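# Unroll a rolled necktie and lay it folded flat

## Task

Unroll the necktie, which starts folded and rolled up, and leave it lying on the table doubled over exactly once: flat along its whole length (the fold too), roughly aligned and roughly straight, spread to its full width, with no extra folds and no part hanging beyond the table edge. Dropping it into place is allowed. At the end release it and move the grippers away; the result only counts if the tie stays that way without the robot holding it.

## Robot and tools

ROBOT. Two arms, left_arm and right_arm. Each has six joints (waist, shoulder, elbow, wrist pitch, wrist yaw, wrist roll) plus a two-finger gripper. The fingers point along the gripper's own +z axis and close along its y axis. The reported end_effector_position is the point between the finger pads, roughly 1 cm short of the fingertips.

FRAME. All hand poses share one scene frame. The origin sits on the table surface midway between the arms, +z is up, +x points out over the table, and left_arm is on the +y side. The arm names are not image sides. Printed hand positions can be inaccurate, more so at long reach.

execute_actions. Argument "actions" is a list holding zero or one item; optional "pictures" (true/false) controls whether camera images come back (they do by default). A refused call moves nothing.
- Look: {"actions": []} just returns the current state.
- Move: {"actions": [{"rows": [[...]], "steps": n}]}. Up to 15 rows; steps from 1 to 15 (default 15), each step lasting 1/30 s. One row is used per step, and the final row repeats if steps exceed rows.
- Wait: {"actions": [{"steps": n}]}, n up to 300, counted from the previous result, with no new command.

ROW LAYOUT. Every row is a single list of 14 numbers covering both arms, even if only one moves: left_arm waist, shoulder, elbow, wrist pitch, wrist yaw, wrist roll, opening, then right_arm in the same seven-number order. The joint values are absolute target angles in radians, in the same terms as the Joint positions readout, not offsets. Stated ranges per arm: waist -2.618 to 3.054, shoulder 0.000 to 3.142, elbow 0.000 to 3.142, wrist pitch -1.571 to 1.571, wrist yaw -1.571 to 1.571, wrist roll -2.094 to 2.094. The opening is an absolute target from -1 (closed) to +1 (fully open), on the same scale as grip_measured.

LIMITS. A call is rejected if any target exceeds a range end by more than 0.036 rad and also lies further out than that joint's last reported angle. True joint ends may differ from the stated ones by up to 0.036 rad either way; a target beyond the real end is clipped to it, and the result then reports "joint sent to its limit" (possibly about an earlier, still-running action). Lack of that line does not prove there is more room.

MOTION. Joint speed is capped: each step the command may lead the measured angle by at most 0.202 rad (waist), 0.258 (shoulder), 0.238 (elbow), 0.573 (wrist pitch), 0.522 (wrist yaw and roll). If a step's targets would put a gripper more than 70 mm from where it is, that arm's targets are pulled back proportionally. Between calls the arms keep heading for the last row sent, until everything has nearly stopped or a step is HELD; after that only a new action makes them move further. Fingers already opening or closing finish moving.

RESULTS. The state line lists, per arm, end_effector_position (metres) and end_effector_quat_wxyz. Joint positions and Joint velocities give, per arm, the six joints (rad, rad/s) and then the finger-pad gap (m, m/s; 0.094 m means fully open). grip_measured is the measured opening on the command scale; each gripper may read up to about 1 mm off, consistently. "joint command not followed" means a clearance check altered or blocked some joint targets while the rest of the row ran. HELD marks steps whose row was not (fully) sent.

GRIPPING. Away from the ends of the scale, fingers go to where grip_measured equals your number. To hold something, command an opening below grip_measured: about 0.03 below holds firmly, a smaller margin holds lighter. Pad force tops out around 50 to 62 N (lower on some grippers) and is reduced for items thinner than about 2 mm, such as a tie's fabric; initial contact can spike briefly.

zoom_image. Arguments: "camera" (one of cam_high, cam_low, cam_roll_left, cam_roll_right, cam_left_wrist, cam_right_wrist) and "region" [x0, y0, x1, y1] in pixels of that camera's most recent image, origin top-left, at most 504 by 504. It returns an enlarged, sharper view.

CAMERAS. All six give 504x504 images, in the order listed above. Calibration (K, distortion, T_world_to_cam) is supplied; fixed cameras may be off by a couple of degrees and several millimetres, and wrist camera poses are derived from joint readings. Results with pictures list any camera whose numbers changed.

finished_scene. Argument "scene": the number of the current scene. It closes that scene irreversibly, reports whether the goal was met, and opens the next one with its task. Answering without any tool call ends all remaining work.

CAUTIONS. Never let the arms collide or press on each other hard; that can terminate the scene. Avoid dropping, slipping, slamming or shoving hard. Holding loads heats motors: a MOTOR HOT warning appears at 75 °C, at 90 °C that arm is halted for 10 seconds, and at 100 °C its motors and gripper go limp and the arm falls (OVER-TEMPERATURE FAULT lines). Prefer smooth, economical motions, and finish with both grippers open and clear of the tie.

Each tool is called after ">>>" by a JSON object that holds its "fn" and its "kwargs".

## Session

>>> {"fn": "execute_actions", "kwargs": {"actions": []}}

Scene clock: 0.00 s of 7800.00 s.
left_arm: end_effector_position=(+0.3927, +0.3359, +0.4197) grip_measured=+1.000 end_effector_quat_wxyz=(+0.718, -0.035, +0.695, +0.027) | right_arm: end_effector_position=(+0.3549, -0.3646, +0.4084) grip_measured=+1.000 end_effector_quat_wxyz=(+0.708, +0.019, +0.705, -0.020)
Joint positions: left_arm=[-0.016  1.03   1.058  0.003 -0.008 -0.013  0.094] | right_arm=[-0.006  1.059  1.053  0.011  0.016 -0.001  0.094]
Joint velocities: left_arm=[ 0.007 -0.012  0.012 -0.022  0.022 -0.037  0.   ] | right_arm=[-0.007 -0.012 -0.007  0.007  0.022 -0.022  0.   ]

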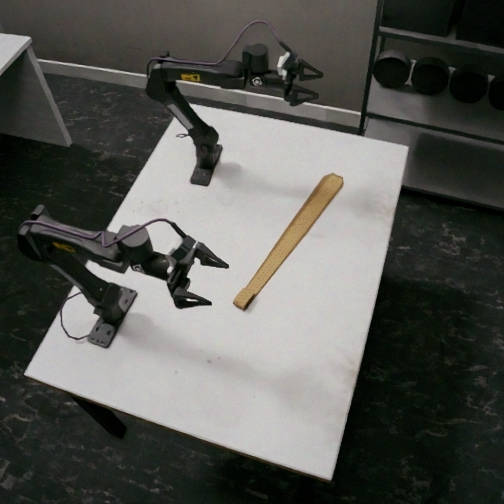

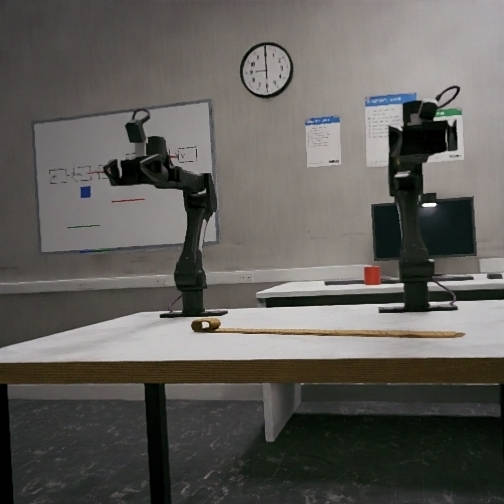

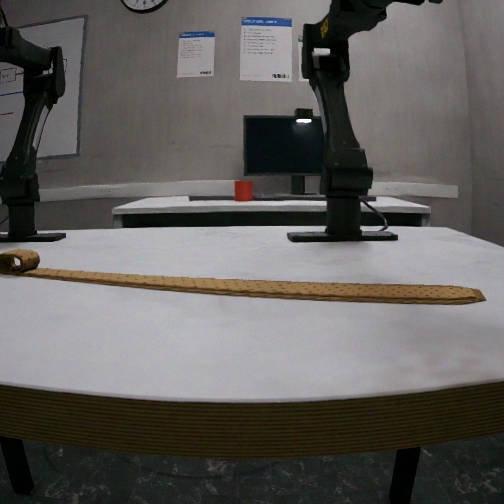

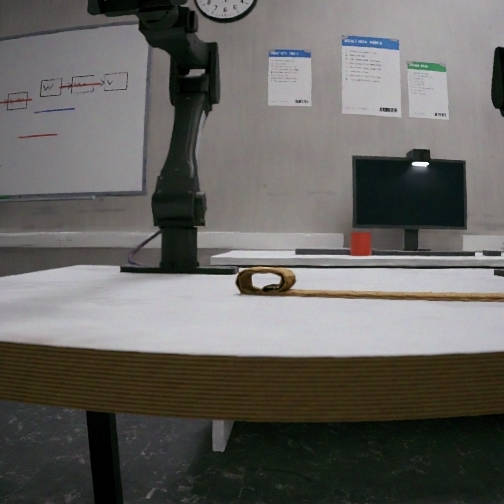

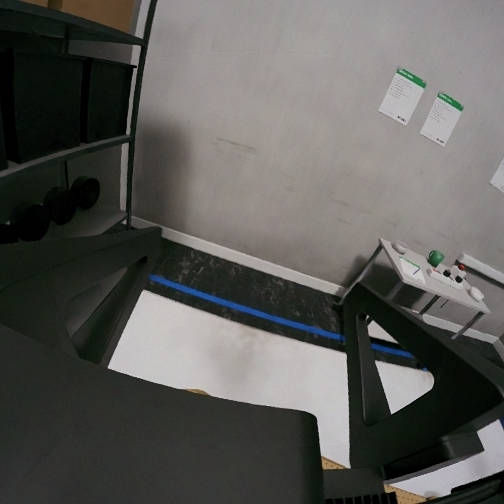

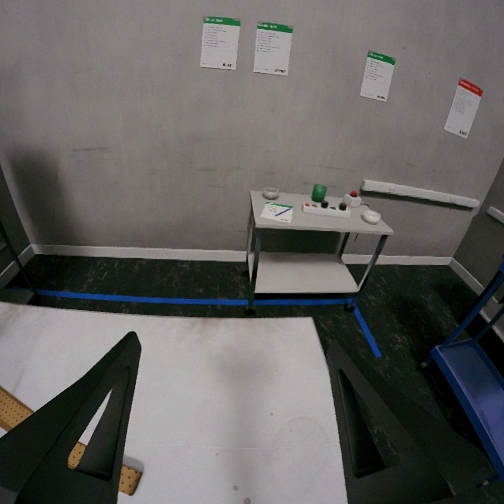

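>>> {"fn": "execute_actions", "kwargs": {"actions": [{"rows":[[-0.09,2.1,1.97,-1.04,0,0,-1,0.57,1.8,1.57,-1.03,0,2.0,-0.6]],"steps":15}], "pictures": false}}

>>> {"fn": "execute_actions", "kwargs": {"actions": [{"steps":25}], "pictures": false}}

>>> {"fn": "execute_actions", "kwargs": {"actions": [{"rows":[[-0.09,2.36,1.97,-1.04,0,0,-1,0.57,2.04,1.57,-1.03,0,2.0,-0.6]],"steps":15}]}}

Scene clock: 21.93 s of 7800.00 s.
left_arm: end_effector_position=(+0.5401, +0.3112, +0.1623) grip_measured=-0.978 end_effector_quat_wxyz=(+0.260, -0.010, +0.966, +0.003) | right_arm: end_effector_position=(+0.3619, -0.1334, +0.1491) grip_measured=-0.599 end_effector_quat_wxyz=(+0.179, +0.235, +0.942, +0.160)
Joint positions: left_arm=[-0.085  2.07   1.937 -0.912 -0.006 -0.008  0.001] | right_arm=[ 0.535  1.794  1.525 -0.818  0.007  0.988  0.019]
Joint velocities: left_arm=[-0.007  1.311 -0.012 -0.755 -0.037  0.066  0.   ] | right_arm=[ 0.808  1.053  0.007 -1.341 -0.168  2.821 -0.001]
Steps of this call (steps 1 to 90: nothing new was sent; then 18.43 s passed at rest; steps 91 to 105: all 15 steps of this action). Readings (joint positions):
91: left_arm=[-0.023 1.053 1.095 -0.070 -0.012 -0.013] | right_arm=[0.012 1.078 1.081 -0.046 0.024 0.052]
92: left_arm=[-0.039 1.106 1.168 -0.162 -0.012 -0.013] | right_arm=[0.047 1.119 1.137 -0.118 0.027 0.120]
94: left_arm=[-0.068 1.246 1.326 -0.337 -0.010 -0.011] | right_arm=[0.134 1.228 1.251 -0.246 0.026 0.251]
98: left_arm=[-0.085 1.577 1.657 -0.705 -0.006 -0.009] | right_arm=[0.301 1.462 1.437 -0.490 0.022 0.497]
105: the state above

Scene clock: 22.77 s of 7800.00 s.
left_arm: end_effector_position=(+0.5151, +0.3109, +0.1246) grip_measured=-0.978 end_effector_quat_wxyz=(+0.176, -0.009, +0.984, +0.003) | right_arm: end_effector_position=(+0.3149, -0.1352, +0.1248) grip_measured=-0.599 end_effector_quat_wxyz=(+0.034, +0.655, +0.743, +0.131)
Joint positions: left_arm=[-0.085  2.125  1.943 -1.035 -0.006 -0.007  0.001] | right_arm=[ 0.579  1.823  1.543 -1.018 -0.013  1.992  0.019]
Joint velocities: left_arm=[ 0.007 -0.017  0.002  0.007 -0.051 -0.007  0.   ] | right_arm=[ 0.012 -0.012 -0.017 -0.066 -0.051  0.051 -0.   ]
Steps of this call (steps 1 to 25: the robot went on to your last target). Readings (joint positions):
1: left_arm=[-0.085 2.111 1.937 -0.939 -0.006 -0.008] | right_arm=[0.560 1.824 1.525 -0.862 0.001 1.088]
2: left_arm=[-0.085 2.142 1.937 -0.965 -0.006 -0.008] | right_arm=[0.577 1.844 1.525 -0.904 -0.006 1.188]
4: left_arm=[-0.085 2.169 1.937 -1.003 -0.006 -0.008] | right_arm=[0.588 1.856 1.525 -0.962 -0.013 1.388]
8: left_arm=[-0.085 2.146 1.937 -1.028 -0.006 -0.008] | right_arm=[0.580 1.834 1.533 -1.007 -0.013 1.736]
25: the state above

Scene clock: 23.27 s of 7800.00 s.
left_arm: end_effector_position=(+0.5166, +0.3109, +0.0264) grip_measured=-0.980 end_effector_quat_wxyz=(+0.084, -0.009, +0.996, +0.003) | right_arm: end_effector_position=(+0.3084, -0.1391, +0.0340) grip_measured=-0.599 end_effector_quat_wxyz=(-0.001, +0.663, +0.748, +0.019)
Joint positions: left_arm=[-0.085  2.357  1.982 -1.027 -0.006 -0.007  0.001] | right_arm=[ 0.579  2.066  1.551 -1.02  -0.013  1.995  0.019]
Joint velocities: left_arm=[-0.007  0.007 -0.002  0.007  0.037  0.051 -0.001] | right_arm=[ 0.002 -0.09  -0.017 -0.007  0.037 -0.007 -0.001]
Steps of this call (steps 1 to 15: all 15 steps of this action). Readings (joint positions):
1: left_arm=[-0.085 2.141 1.949 -1.039 -0.006 -0.007] | right_arm=[0.579 1.844 1.550 -1.027 -0.013 1.993]
2: left_arm=[-0.085 2.165 1.963 -1.036 -0.006 -0.007] | right_arm=[0.579 1.879 1.567 -1.029 -0.013 1.994]
4: left_arm=[-0.085 2.238 1.972 -1.023 -0.006 -0.007] | right_arm=[0.579 1.972 1.575 -1.008 -0.013 1.995]
8: left_arm=[-0.085 2.345 1.982 -1.020 -0.006 -0.007] | right_arm=[0.579 2.090 1.555 -1.011 -0.013 1.995]
15: the state above
camera_calibration (this result's frames):
cam_left_wrist: T_world_to_cam=[[0.323229, -0.946303, -0.00580829, 0.133653], [-0.864524, -0.297781, 0.404875, 0.545427], [-0.384864, -0.125846, -0.914353, 0.365877], [0, 0, 0, 1]] pos_world=[0.569147, 0.334938, 0.114487]
cam_right_wrist: T_world_to_cam=[[-0.978224, -0.20708, 0.0139985, 0.262094], [-0.159322, 0.792423, 0.588797, 0.186907], [-0.133021, 0.573745, -0.80816, 0.247782], [0, 0, 0, 1]] pos_world=[0.319125, -0.235999, 0.0865283]

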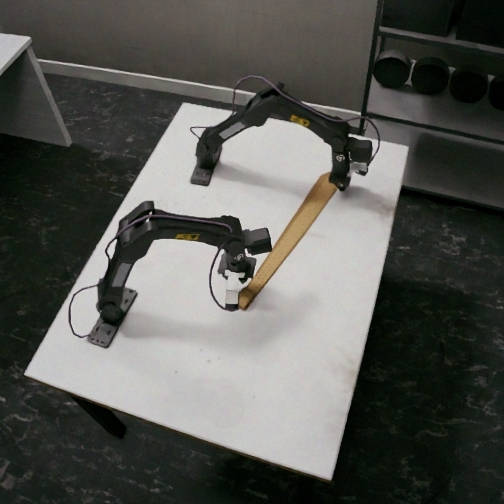

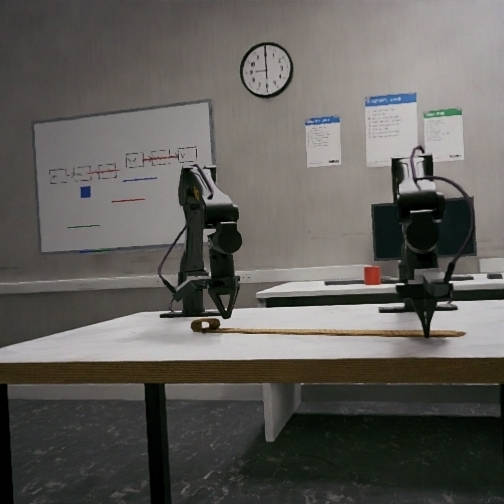

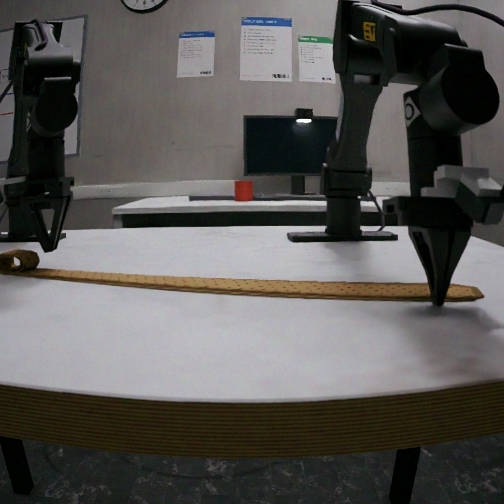

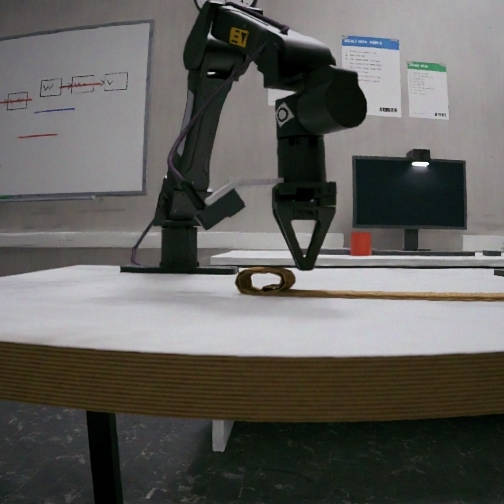

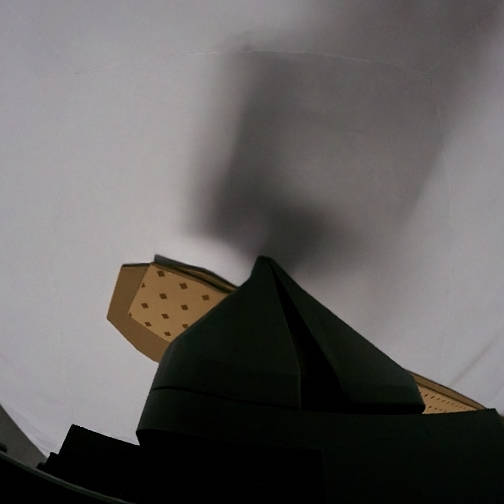

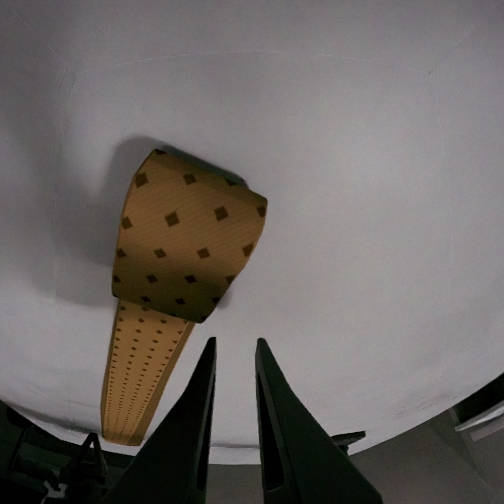

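>>> {"fn": "execute_actions", "kwargs": {"actions": [{"rows":[[-0.09,2.12,1.9,-1.03,0,0,-1,0.57,1.95,1.65,-1.05,0,2.0,-0.6],[-0.09,2.08,1.8,-1.01,0,0,-1,0.57,1.95,1.72,-1.08,0,2.0,-0.6],[-0.09,2.05,1.75,-1.0,0,0,-1,0.57,1.98,1.77,-1.08,0,2.0,-0.6]],"steps":12}], "pictures": false}}

>>> {"fn": "execute_actions", "kwargs": {"actions": [{"rows":[[-0.09,2.25,1.75,-1.0,0,0,-1,0.57,2.17,1.77,-1.08,0,2.0,-0.6]],"steps":15}]}}

Scene clock: 33.80 s of 7800.00 s.
left_arm: end_effector_position=(+0.4793, +0.3105, +0.1036) grip_measured=-0.980 end_effector_quat_wxyz=(+0.139, -0.009, +0.990, +0.003) | right_arm: end_effector_position=(+0.3535, -0.1118, +0.1280) grip_measured=-0.599 end_effector_quat_wxyz=(+0.037, +0.656, +0.740, +0.143)
Joint positions: left_arm=[-0.085  2.046  1.762 -1.008 -0.006 -0.007  0.001] | right_arm=[ 0.579  1.98   1.758 -1.053 -0.013  1.997  0.019]
Joint velocities: left_arm=[ 0.017  0.076 -0.012 -0.022  0.051  0.007 -0.001] | right_arm=[ 0.007  0.081 -0.007 -0.11   0.066 -0.007 -0.   ]
Steps of this call (steps 1 to 15: the robot went on to your last target; steps 16 to 110: nothing new was sent; then 6.47 s passed at rest; steps 111 to 122: all 12 steps of this action). Readings (joint positions):
111: left_arm=[-0.085 2.338 1.964 -1.019 -0.006 -0.007] | right_arm=[0.579 2.059 1.559 -1.026 -0.013 1.995]
112: left_arm=[-0.085 2.298 1.912 -1.004 -0.006 -0.007] | right_arm=[0.579 2.055 1.579 -1.042 -0.013 1.996]
114: left_arm=[-0.085 2.182 1.796 -1.011 -0.006 -0.007] | right_arm=[0.579 2.045 1.655 -1.066 -0.013 1.997]
118: left_arm=[-0.085 2.054 1.762 -1.019 -0.006 -0.007] | right_arm=[0.579 1.997 1.750 -1.050 -0.013 1.997]
122: the state above

Scene clock: 34.30 s of 7800.00 s.
left_arm: end_effector_position=(+0.4770, +0.3104, +0.0275) grip_measured=-0.980 end_effector_quat_wxyz=(+0.064, -0.009, +0.998, +0.003) | right_arm: end_effector_position=(+0.3409, -0.1194, +0.0319) grip_measured=-0.599 end_effector_quat_wxyz=(+0.002, +0.664, +0.748, +0.027)
Joint positions: left_arm=[-0.085  2.226  1.77  -0.987 -0.005 -0.006  0.001] | right_arm=[ 0.579  2.2    1.751 -1.07  -0.013  1.997  0.019]
Joint velocities: left_arm=[-0.017  0.007 -0.007 -0.037  0.007 -0.022  0.   ] | right_arm=[ 0.002 -0.125  0.002 -0.051 -0.037 -0.022 -0.   ]
Steps of this call (steps 1 to 15: all 15 steps of this action). Readings (joint positions):
1: left_arm=[-0.085 2.063 1.763 -1.009 -0.006 -0.007] | right_arm=[0.579 1.999 1.763 -1.062 -0.013 1.997]
2: left_arm=[-0.085 2.086 1.767 -1.002 -0.006 -0.007] | right_arm=[0.579 2.028 1.774 -1.063 -0.013 1.997]
4: left_arm=[-0.085 2.162 1.767 -0.993 -0.006 -0.007] | right_arm=[0.579 2.106 1.777 -1.054 -0.013 1.997]
8: left_arm=[-0.085 2.217 1.773 -0.987 -0.005 -0.006] | right_arm=[0.579 2.218 1.756 -1.058 -0.013 1.997]
15: the state above
camera_calibration (this result's frames):
cam_left_wrist: T_world_to_cam=[[0.32232, -0.946452, -0.0183972, 0.146842], [-0.847241, -0.297093, 0.440362, 0.501139], [-0.422248, -0.126351, -0.897632, 0.369092], [0, 0, 0, 1]] pos_world=[0.533103, 0.334499, 0.113328]
cam_right_wrist: T_world_to_cam=[[-0.978703, -0.205269, -0.00214976, 0.29892], [-0.166458, 0.787439, 0.593491, 0.179392], [-0.120132, 0.581209, -0.804838, 0.235498], [0, 0, 0, 1]] pos_world=[0.350706, -0.216775, 0.0837126]

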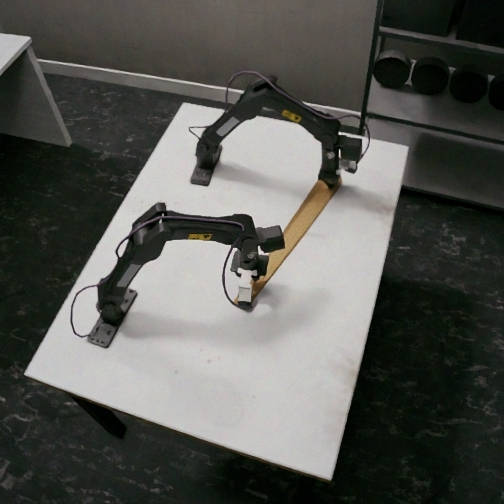

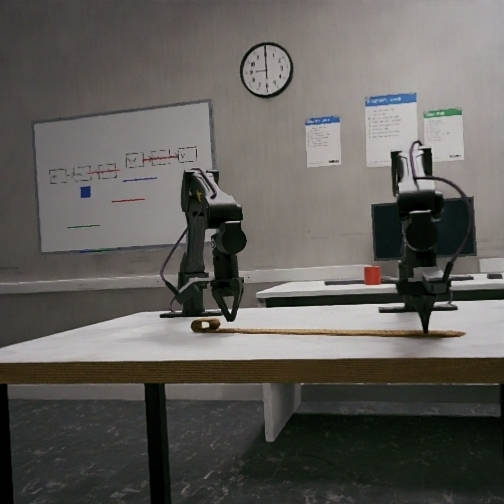

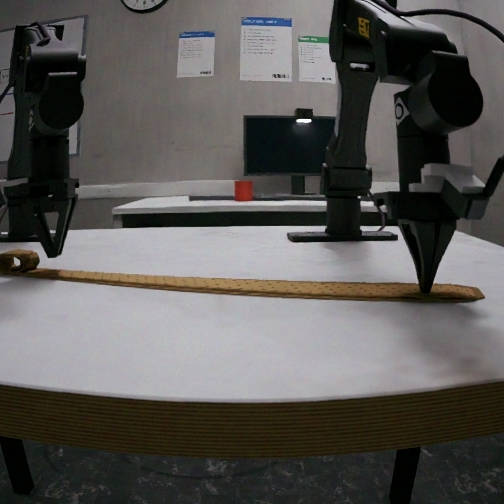

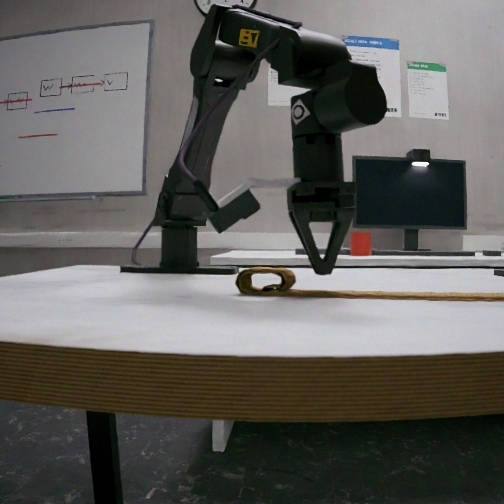

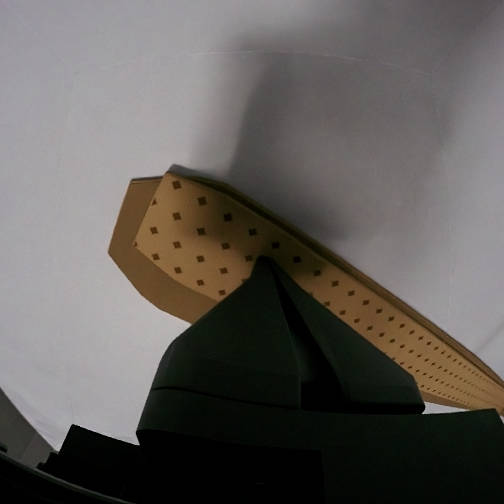

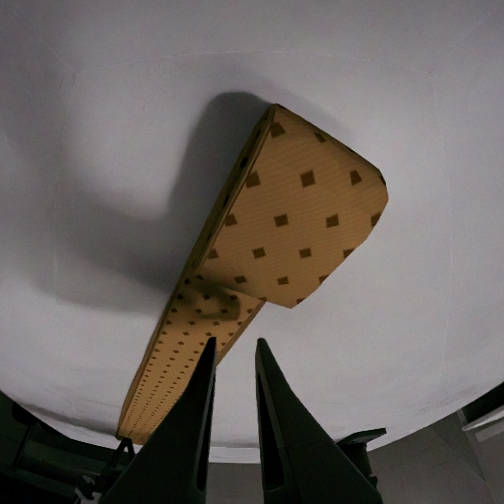

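>>> {"fn": "execute_actions", "kwargs": {"actions": [{"rows":[[-0.09,2.32,1.75,-1.0,0,0,-1,0.555,2.19,1.80,-1.09,0,2.0,-0.6],[-0.09,2.32,1.75,-1.0,0,0,-1,0.555,2.19,1.80,-1.09,0,2.0,-0.6],[-0.09,2.32,1.75,-1.0,0,0,-1,0.555,2.19,1.80,-1.09,0,2.0,-0.6],[-0.09,2.32,1.75,-1.0,0,0,-1,0.535,2.16,1.74,-1.07,0,2.0,-0.6],[-0.09,2.32,1.75,-1.0,0,0,-1,0.535,2.16,1.74,-1.07,0,2.0,-0.6],[-0.09,2.32,1.75,-1.0,0,0,-1,0.517,2.13,1.69,-1.05,0,2.0,-0.6],[-0.09,2.32,1.75,-1.0,0,0,-1,0.517,2.13,1.69,-1.05,0,2.0,-0.6],[-0.09,2.32,1.75,-1.0,0,0,-1,0.50,2.10,1.64,-1.03,0,2.0,-0.6],[-0.09,2.32,1.75,-1.0,0,0,-1,0.50,2.10,1.64,-1.03,0,2.0,-0.6],[-0.09,2.32,1.75,-1.0,0,0,-1,0.48,2.07,1.60,-1.02,0,2.0,-0.6]],"steps":15}]}}

Scene clock: 49.77 s of 7800.00 s.
left_arm: end_effector_position=(+0.4764, +0.3104, +0.0252) grip_measured=-0.980 end_effector_quat_wxyz=(+0.060, -0.009, +0.998, +0.003) | right_arm: end_effector_position=(+0.3375, -0.1693, +0.0345) grip_measured=-0.599 end_effector_quat_wxyz=(+0.001, +0.700, +0.713, +0.022)
Joint positions: left_arm=[-0.085  2.232  1.771 -0.989 -0.005 -0.006  0.001] | right_arm=[ 0.478  2.101  1.606 -1.033 -0.013  1.997  0.019]
Joint velocities: left_arm=[-0.022 -0.017  0.007  0.022  0.051  0.037 -0.   ] | right_arm=[-0.002 -0.037 -0.002  0.066 -0.007 -0.022 -0.   ]
Steps of this call (steps 1 to 15: the robot went on to your last target; steps 16 to 110: nothing new was sent; then 11.30 s passed at rest; steps 111 to 125: all 15 steps of this action). Readings (joint positions):
111: left_arm=[-0.085 2.231 1.770 -0.988 -0.005 -0.006] | right_arm=[0.578 2.196 1.754 -1.072 -0.013 1.997]
112: left_arm=[-0.085 2.232 1.770 -0.988 -0.005 -0.006] | right_arm=[0.576 2.197 1.759 -1.074 -0.013 1.997]
114: left_arm=[-0.085 2.232 1.771 -0.989 -0.005 -0.006] | right_arm=[0.570 2.196 1.763 -1.071 -0.013 1.997]
118: left_arm=[-0.085 2.232 1.771 -0.989 -0.005 -0.006] | right_arm=[0.538 2.162 1.701 -1.044 -0.013 1.997]
125: the state above
camera_calibration (this result's frames):
cam_left_wrist: T_world_to_cam=[[0.322194, -0.946453, -0.0204231, 0.147091], [-0.844367, -0.297063, 0.445867, 0.500151], [-0.42806, -0.126411, -0.894866, 0.369492], [0, 0, 0, 1]] pos_world=[0.533084, 0.334499, 0.110649]
cam_right_wrist: T_world_to_cam=[[-0.994314, -0.106197, 0.00792698, 0.306985], [-0.0810413, 0.802871, 0.590619, 0.190454], [-0.0690861, 0.586618, -0.806912, 0.249916], [0, 0, 0, 1]] pos_world=[0.33794, -0.266914, 0.0867405]

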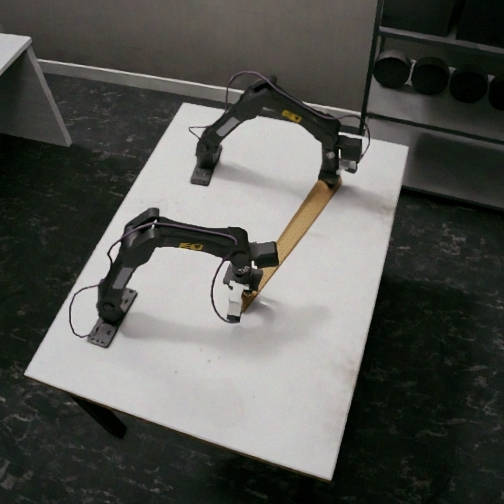

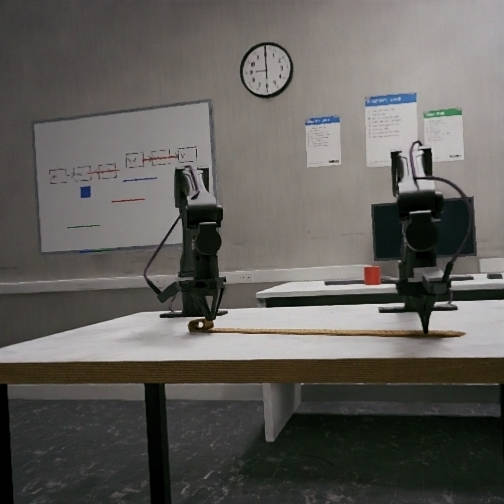

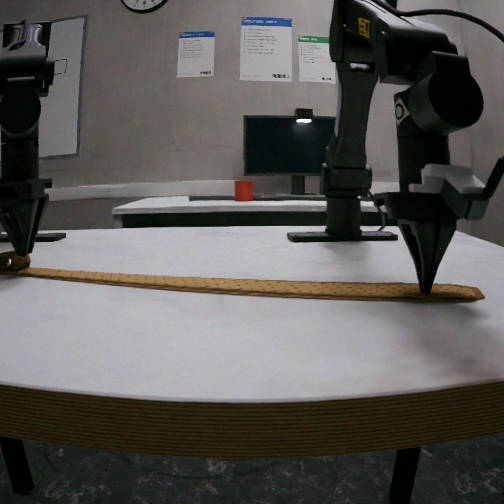

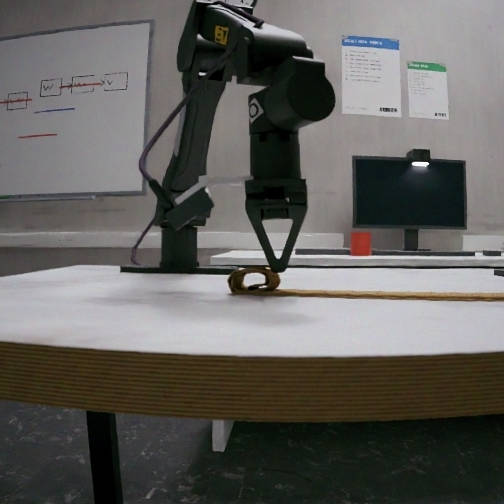

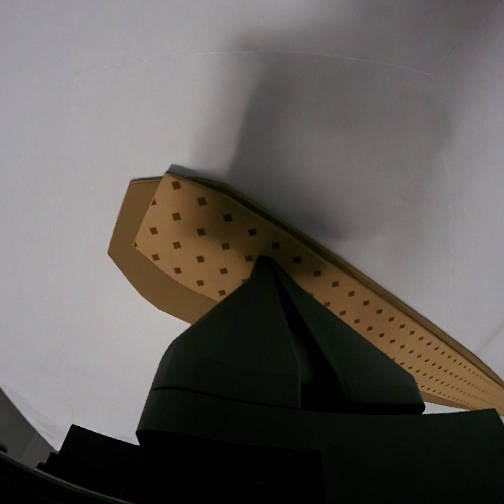

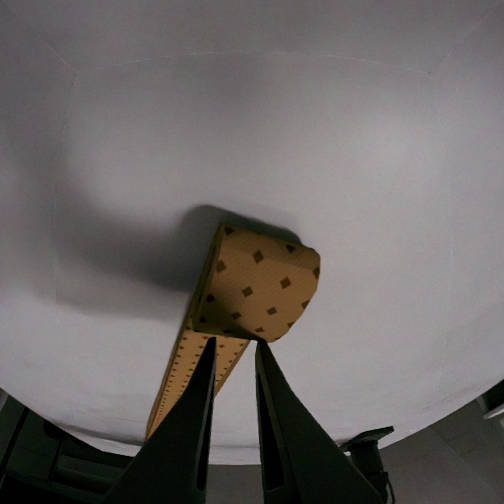

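>>> {"fn": "execute_actions", "kwargs": {"actions": [{"rows":[[-0.09,2.32,1.75,-1.0,0,0,-1,0.48,2.11,1.60,-1.02,0,2.0,-0.6],[-0.09,2.32,1.75,-1.0,0,0,-1,0.48,2.11,1.60,-1.02,0,2.0,-0.6],[-0.09,2.32,1.75,-1.0,0,0,-1,0.455,2.075,1.55,-1.0,0,2.0,-0.6],[-0.09,2.32,1.75,-1.0,0,0,-1,0.455,2.075,1.55,-1.0,0,2.0,-0.6],[-0.09,2.32,1.75,-1.0,0,0,-1,0.43,2.045,1.50,-0.99,0,2.0,-0.6],[-0.09,2.32,1.75,-1.0,0,0,-1,0.43,2.045,1.50,-0.99,0,2.0,-0.6],[-0.09,2.32,1.75,-1.0,0,0,-1,0.405,2.01,1.45,-0.975,0,2.0,-0.6],[-0.09,2.32,1.75,-1.0,0,0,-1,0.405,2.01,1.45,-0.975,0,2.0,-0.6],[-0.09,2.32,1.75,-1.0,0,0,-1,0.38,1.98,1.40,-0.96,0,2.0,-0.6],[-0.09,2.32,1.75,-1.0,0,0,-1,0.38,1.98,1.40,-0.96,0,2.0,-0.6],[-0.09,2.32,1.75,-1.0,0,0,-1,0.35,1.95,1.36,-0.95,0,2.0,-0.6],[-0.09,2.32,1.75,-1.0,0,0,-1,0.35,1.95,1.36,-0.95,0,2.0,-0.6],[-0.09,2.32,1.75,-1.0,0,0,-1,0.32,1.92,1.32,-0.94,0,2.0,-0.6]],"steps":15}]}}

Scene clock: 59.90 s of 7800.00 s.
left_arm: end_effector_position=(+0.4764, +0.3104, +0.0252) grip_measured=-0.980 end_effector_quat_wxyz=(+0.060, -0.009, +0.998, +0.003) | right_arm: end_effector_position=(+0.3118, -0.2368, +0.0248) grip_measured=-0.599 end_effector_quat_wxyz=(-0.004, +0.750, +0.662, +0.015)
Joint positions: left_arm=[-0.085  2.232  1.771 -0.989 -0.005 -0.006  0.001] | right_arm=[ 0.335  1.95   1.341 -0.939 -0.02   1.997  0.019]
Joint velocities: left_arm=[-0.012 -0.002 -0.002  0.037 -0.022  0.066 -0.001] | right_arm=[-0.408 -0.159 -0.374 -0.095  0.007 -0.022  0.001]
Steps of this call (steps 1 to 30: the robot went on to your last target; steps 31 to 120: nothing new was sent; then 5.63 s passed at rest; steps 121 to 135: all 15 steps of this action). Readings (joint positions):
121: left_arm=[-0.085 2.232 1.771 -0.989 -0.005 -0.006] | right_arm=[0.478 2.100 1.606 -1.022 -0.013 1.997]
122: left_arm=[-0.085 2.232 1.771 -0.989 -0.005 -0.006] | right_arm=[0.478 2.102 1.606 -1.021 -0.013 1.997]
124: left_arm=[-0.085 2.232 1.771 -0.989 -0.005 -0.006] | right_arm=[0.476 2.100 1.584 -1.004 -0.013 1.997]
128: left_arm=[-0.085 2.232 1.771 -0.989 -0.005 -0.006] | right_arm=[0.445 2.055 1.496 -0.962 -0.018 1.997]
135: the state above
camera_calibration (this result's frames):
cam_left_wrist: T_world_to_cam=[[0.322194, -0.946453, -0.0204231, 0.147091], [-0.844367, -0.297063, 0.445867, 0.500151], [-0.42806, -0.126411, -0.894866, 0.369492], [0, 0, 0, 1]] pos_world=[0.533084, 0.334499, 0.110649]
cam_right_wrist: T_world_to_cam=[[-0.998957, 0.0363775, 0.0276004, 0.309113], [0.0456571, 0.805358, 0.591028, 0.209344], [-0.00072805, 0.591672, -0.806178, 0.259779], [0, 0, 0, 1]] pos_world=[0.299422, -0.333546, 0.0771687]

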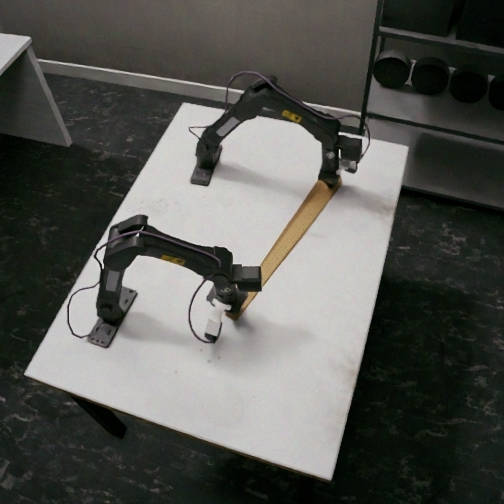

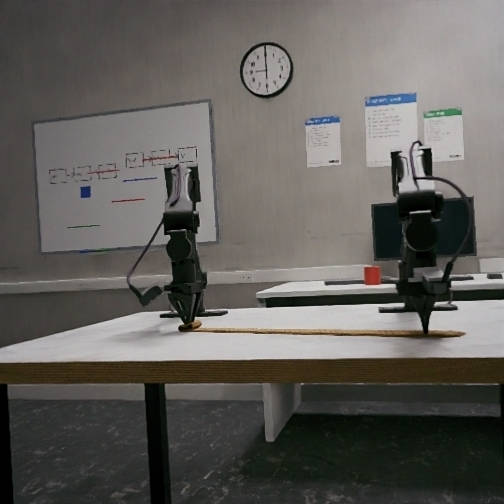

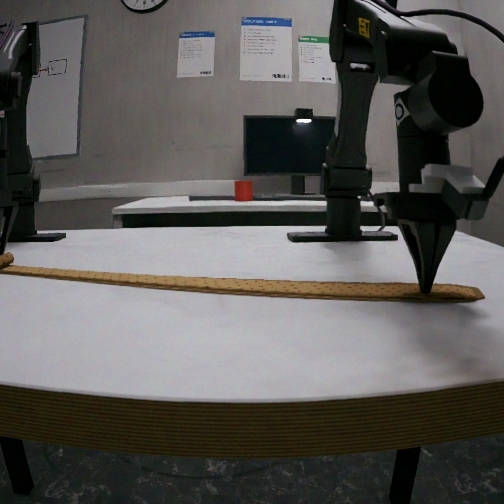

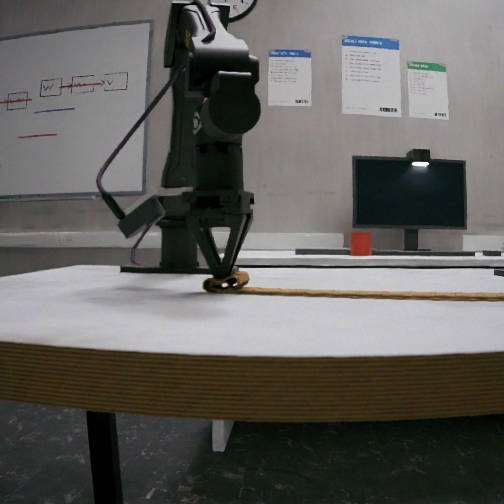

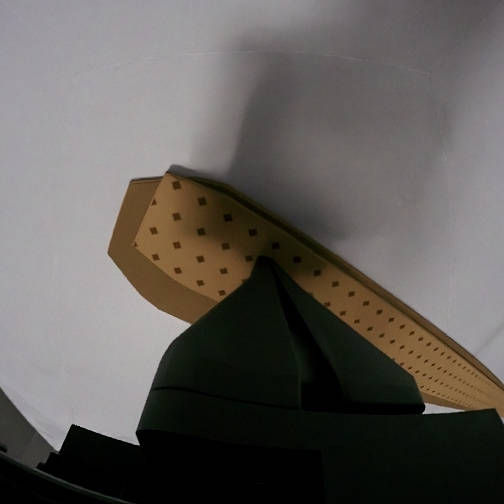

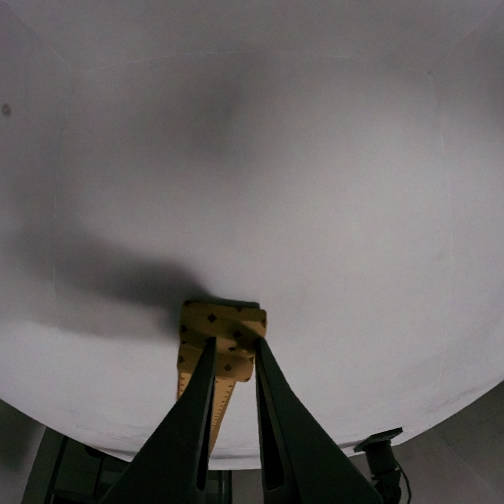

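>>> {"fn": "execute_actions", "kwargs": {"actions": [{"rows":[[-0.09,2.32,1.75,-1.0,0,0,-1,0.32,1.70,1.32,-0.94,0,2.0,-0.6]],"steps":15}]}}

>>> {"fn": "zoom_image", "kwargs": {"camera": "cam_roll_right", "region": [160,220,340,320]}}

Scene clock: 64.57 s of 7800.00 s.
left_arm: end_effector_position=(+0.4764, +0.3104, +0.0252) grip_measured=-0.980 end_effector_quat_wxyz=(+0.060, -0.009, +0.998, +0.003) | right_arm: end_effector_position=(+0.3210, -0.2425, +0.1022) grip_measured=-0.599 end_effector_quat_wxyz=(+0.045, +0.750, +0.650, +0.116)
Joint positions: left_arm=[-0.085  2.232  1.771 -0.989 -0.005 -0.006  0.001] | right_arm=[ 0.315  1.704  1.316 -0.933 -0.015  1.998  0.019]
Joint velocities: left_arm=[-0.017  0.007 -0.012 -0.007 -0.007  0.051  0.001] | right_arm=[-0.032 -0.002 -0.002  0.007  0.007 -0.007  0.   ]
Steps of this call (steps 1 to 30: the robot went on to your last target; steps 31 to 120: nothing new was sent; then 0.17 s passed at rest; steps 121 to 135: all 15 steps of this action). Readings (joint positions):
121: left_arm=[-0.085 2.232 1.771 -0.989 -0.005 -0.006] | right_arm=[0.315 1.927 1.318 -0.933 -0.015 1.997]
122: left_arm=[-0.085 2.232 1.771 -0.989 -0.005 -0.006] | right_arm=[0.315 1.891 1.304 -0.931 -0.015 1.997]
124: left_arm=[-0.085 2.232 1.771 -0.989 -0.005 -0.006] | right_arm=[0.315 1.793 1.300 -0.940 -0.015 1.998]
128: left_arm=[-0.085 2.232 1.771 -0.989 -0.005 -0.006] | right_arm=[0.315 1.686 1.316 -0.933 -0.015 1.998]
135: the state above
camera_calibration (this result's frames):
cam_left_wrist: T_world_to_cam=[[0.322194, -0.946453, -0.0204231, 0.147091], [-0.844367, -0.297063, 0.445867, 0.500151], [-0.42806, -0.126411, -0.894866, 0.369492], [0, 0, 0, 1]] pos_world=[0.533084, 0.334499, 0.110649]
cam_right_wrist: T_world_to_cam=[[-0.980675, 0.0618555, -0.18561, 0.33845], [-0.0717701, 0.768829, 0.635415, 0.192101], [0.182006, 0.636456, -0.749531, 0.272001], [0, 0, 0, 1]] pos_world=[0.296191, -0.341744, 0.14463]

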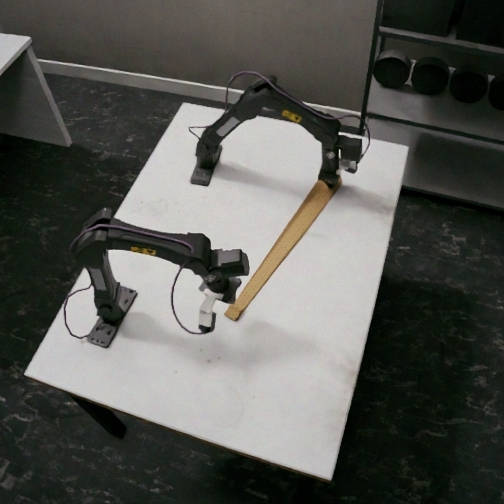

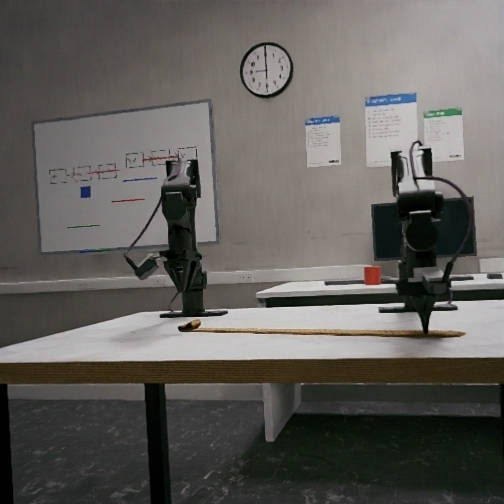

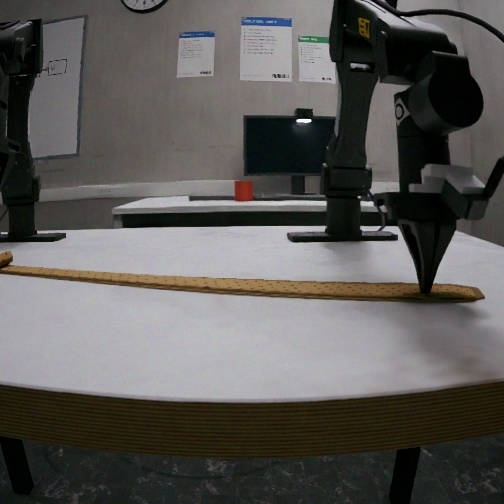

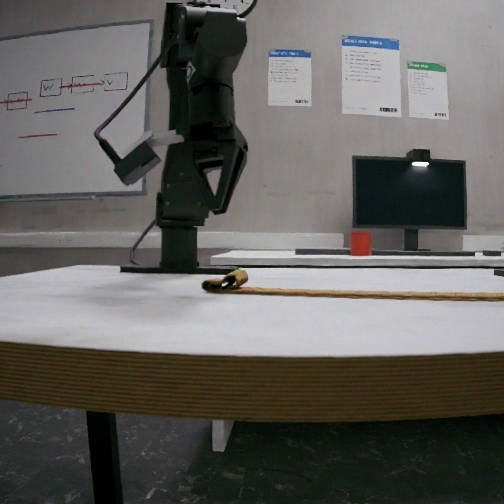

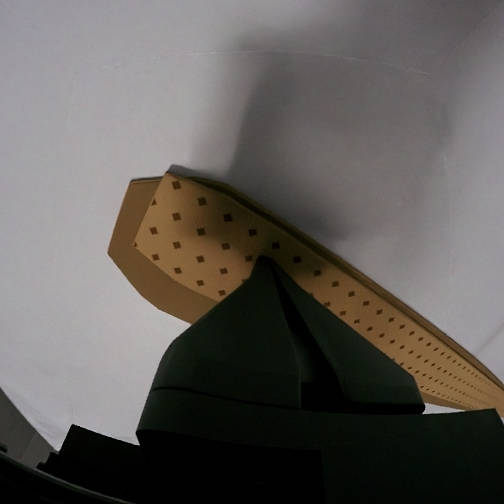

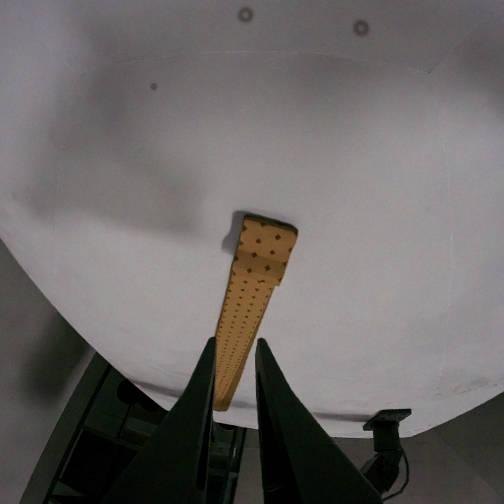

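Region (160, 220, 340, 320) of cam_roll_right's 504x504 image, scaled by 2.800, with more detail than that image has.

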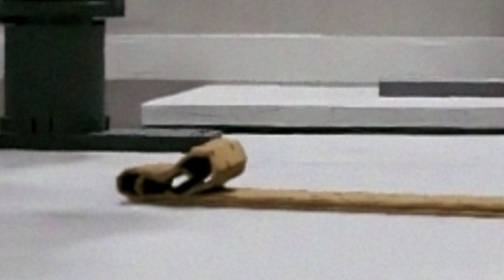

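>>> {"fn": "execute_actions", "kwargs": {"actions": [{"rows":[[-0.09,2.32,1.75,-1.0,0,0,-1,0.50,1.85,1.64,-1.02,0,2.0,-0.6]],"steps":15}], "pictures": false}}

>>> {"fn": "execute_actions", "kwargs": {"actions": [{"rows":[[-0.09,2.32,1.75,-1.0,0,0,-1,0.50,2.17,1.66,-1.03,0,2.0,-0.6]],"steps":15}]}}

Scene clock: 74.40 s of 7800.00 s.
left_arm: end_effector_position=(+0.4764, +0.3104, +0.0252) grip_measured=-0.980 end_effector_quat_wxyz=(+0.060, -0.009, +0.998, +0.003) | right_arm: end_effector_position=(+0.3491, -0.1492, +0.1340) grip_measured=-0.599 end_effector_quat_wxyz=(+0.046, +0.681, +0.714, +0.154)
Joint positions: left_arm=[-0.085  2.232  1.771 -0.989 -0.005 -0.006  0.001] | right_arm=[ 0.509  1.865  1.618 -1.002 -0.014  2.     0.019]
Joint velocities: left_arm=[-0.037 -0.002 -0.007  0.037 -0.007  0.051  0.   ] | right_arm=[-0.022  0.007 -0.007 -0.051 -0.051  0.007 -0.001]
Steps of this call (steps 1 to 15: the robot went on to your last target; steps 16 to 110: nothing new was sent; then 5.67 s passed at rest; steps 111 to 125: all 15 steps of this action). Readings (joint positions):
111: left_arm=[-0.085 2.232 1.771 -0.989 -0.005 -0.006] | right_arm=[0.330 1.725 1.350 -0.969 -0.007 1.999]
112: left_arm=[-0.085 2.232 1.771 -0.989 -0.005 -0.006] | right_arm=[0.359 1.765 1.414 -1.005 0.000 2.000]
114: left_arm=[-0.085 2.232 1.771 -0.989 -0.005 -0.006] | right_arm=[0.435 1.838 1.536 -1.002 0.001 2.000]
118: left_arm=[-0.085 2.232 1.771 -0.989 -0.005 -0.006] | right_arm=[0.520 1.865 1.615 -0.976 -0.013 2.000]
125: the state above

Scene clock: 74.90 s of 7800.00 s.
left_arm: end_effector_position=(+0.4764, +0.3104, +0.0252) grip_measured=-0.980 end_effector_quat_wxyz=(+0.060, -0.009, +0.998, +0.003) | right_arm: end_effector_position=(+0.3472, -0.1505, +0.0199) grip_measured=-0.599 end_effector_quat_wxyz=(+0.001, +0.691, +0.722, +0.026)
Joint positions: left_arm=[-0.085  2.232  1.771 -0.989 -0.005 -0.006  0.001] | right_arm=[ 0.507  2.176  1.664 -1.01  -0.015  2.001  0.019]
Joint velocities: left_arm=[-0.007 -0.007 -0.012  0.022 -0.037 -0.022 -0.001] | right_arm=[ 0.002  0.012 -0.012 -0.081 -0.051 -0.037 -0.001]
Steps of this call (steps 1 to 15: all 15 steps of this action). Readings (joint positions):
1: left_arm=[-0.085 2.232 1.771 -0.989 -0.005 -0.006] | right_arm=[0.509 1.885 1.627 -1.013 -0.014 2.000]
2: left_arm=[-0.085 2.232 1.771 -0.989 -0.005 -0.006] | right_arm=[0.509 1.920 1.646 -1.016 -0.014 2.000]
4: left_arm=[-0.085 2.232 1.771 -0.989 -0.005 -0.006] | right_arm=[0.509 2.019 1.661 -1.000 -0.014 2.000]
8: left_arm=[-0.085 2.232 1.771 -0.989 -0.005 -0.006] | right_arm=[0.508 2.197 1.661 -1.000 -0.016 2.001]
15: the state above
camera_calibration (this result's frames):
cam_left_wrist: T_world_to_cam=[[0.322194, -0.946453, -0.0204231, 0.147091], [-0.844367, -0.297063, 0.445867, 0.500151], [-0.42806, -0.126411, -0.894866, 0.369492], [0, 0, 0, 1]] pos_world=[0.533084, 0.334499, 0.110649]
cam_right_wrist: T_world_to_cam=[[-0.991335, -0.131329, 0.00268439, 0.314071], [-0.104046, 0.797536, 0.594231, 0.191947], [-0.0801807, 0.588802, -0.80429, 0.231927], [0, 0, 0, 1]] pos_world=[0.349917, -0.248397, 0.0716328]

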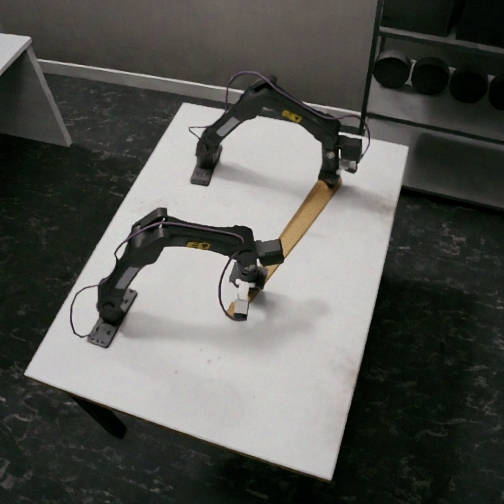

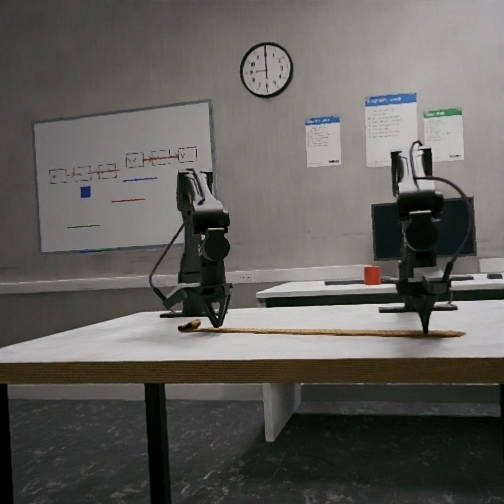

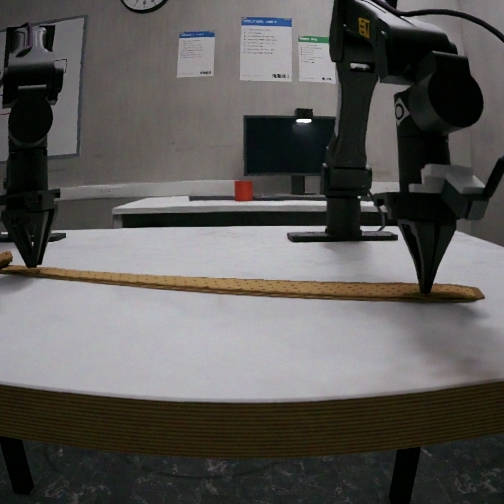

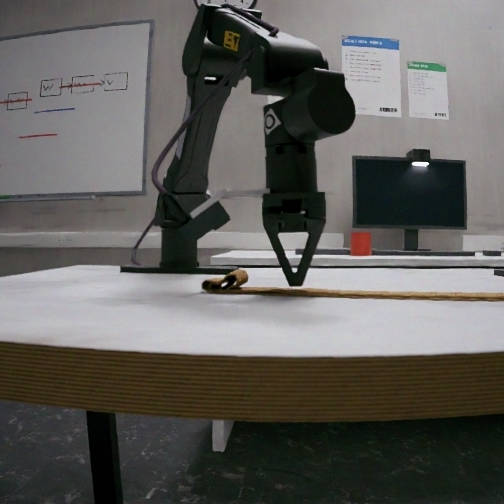

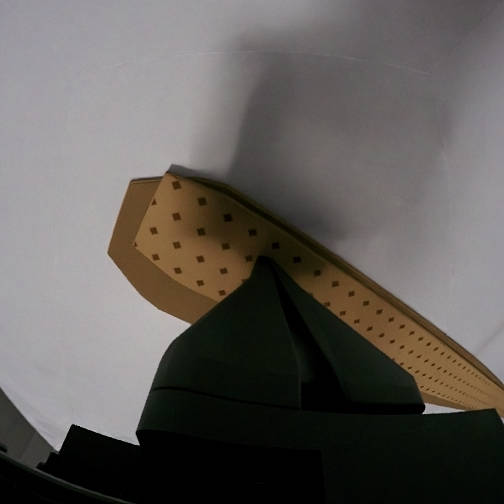

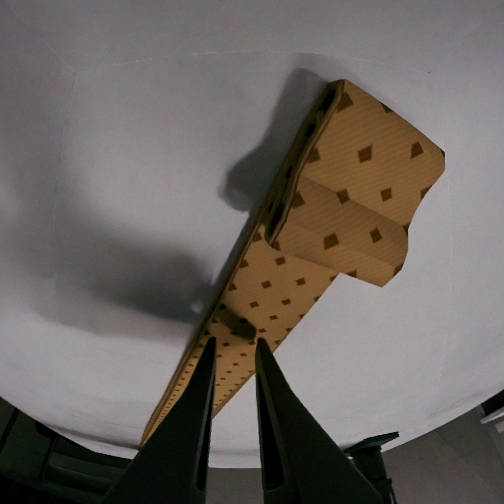

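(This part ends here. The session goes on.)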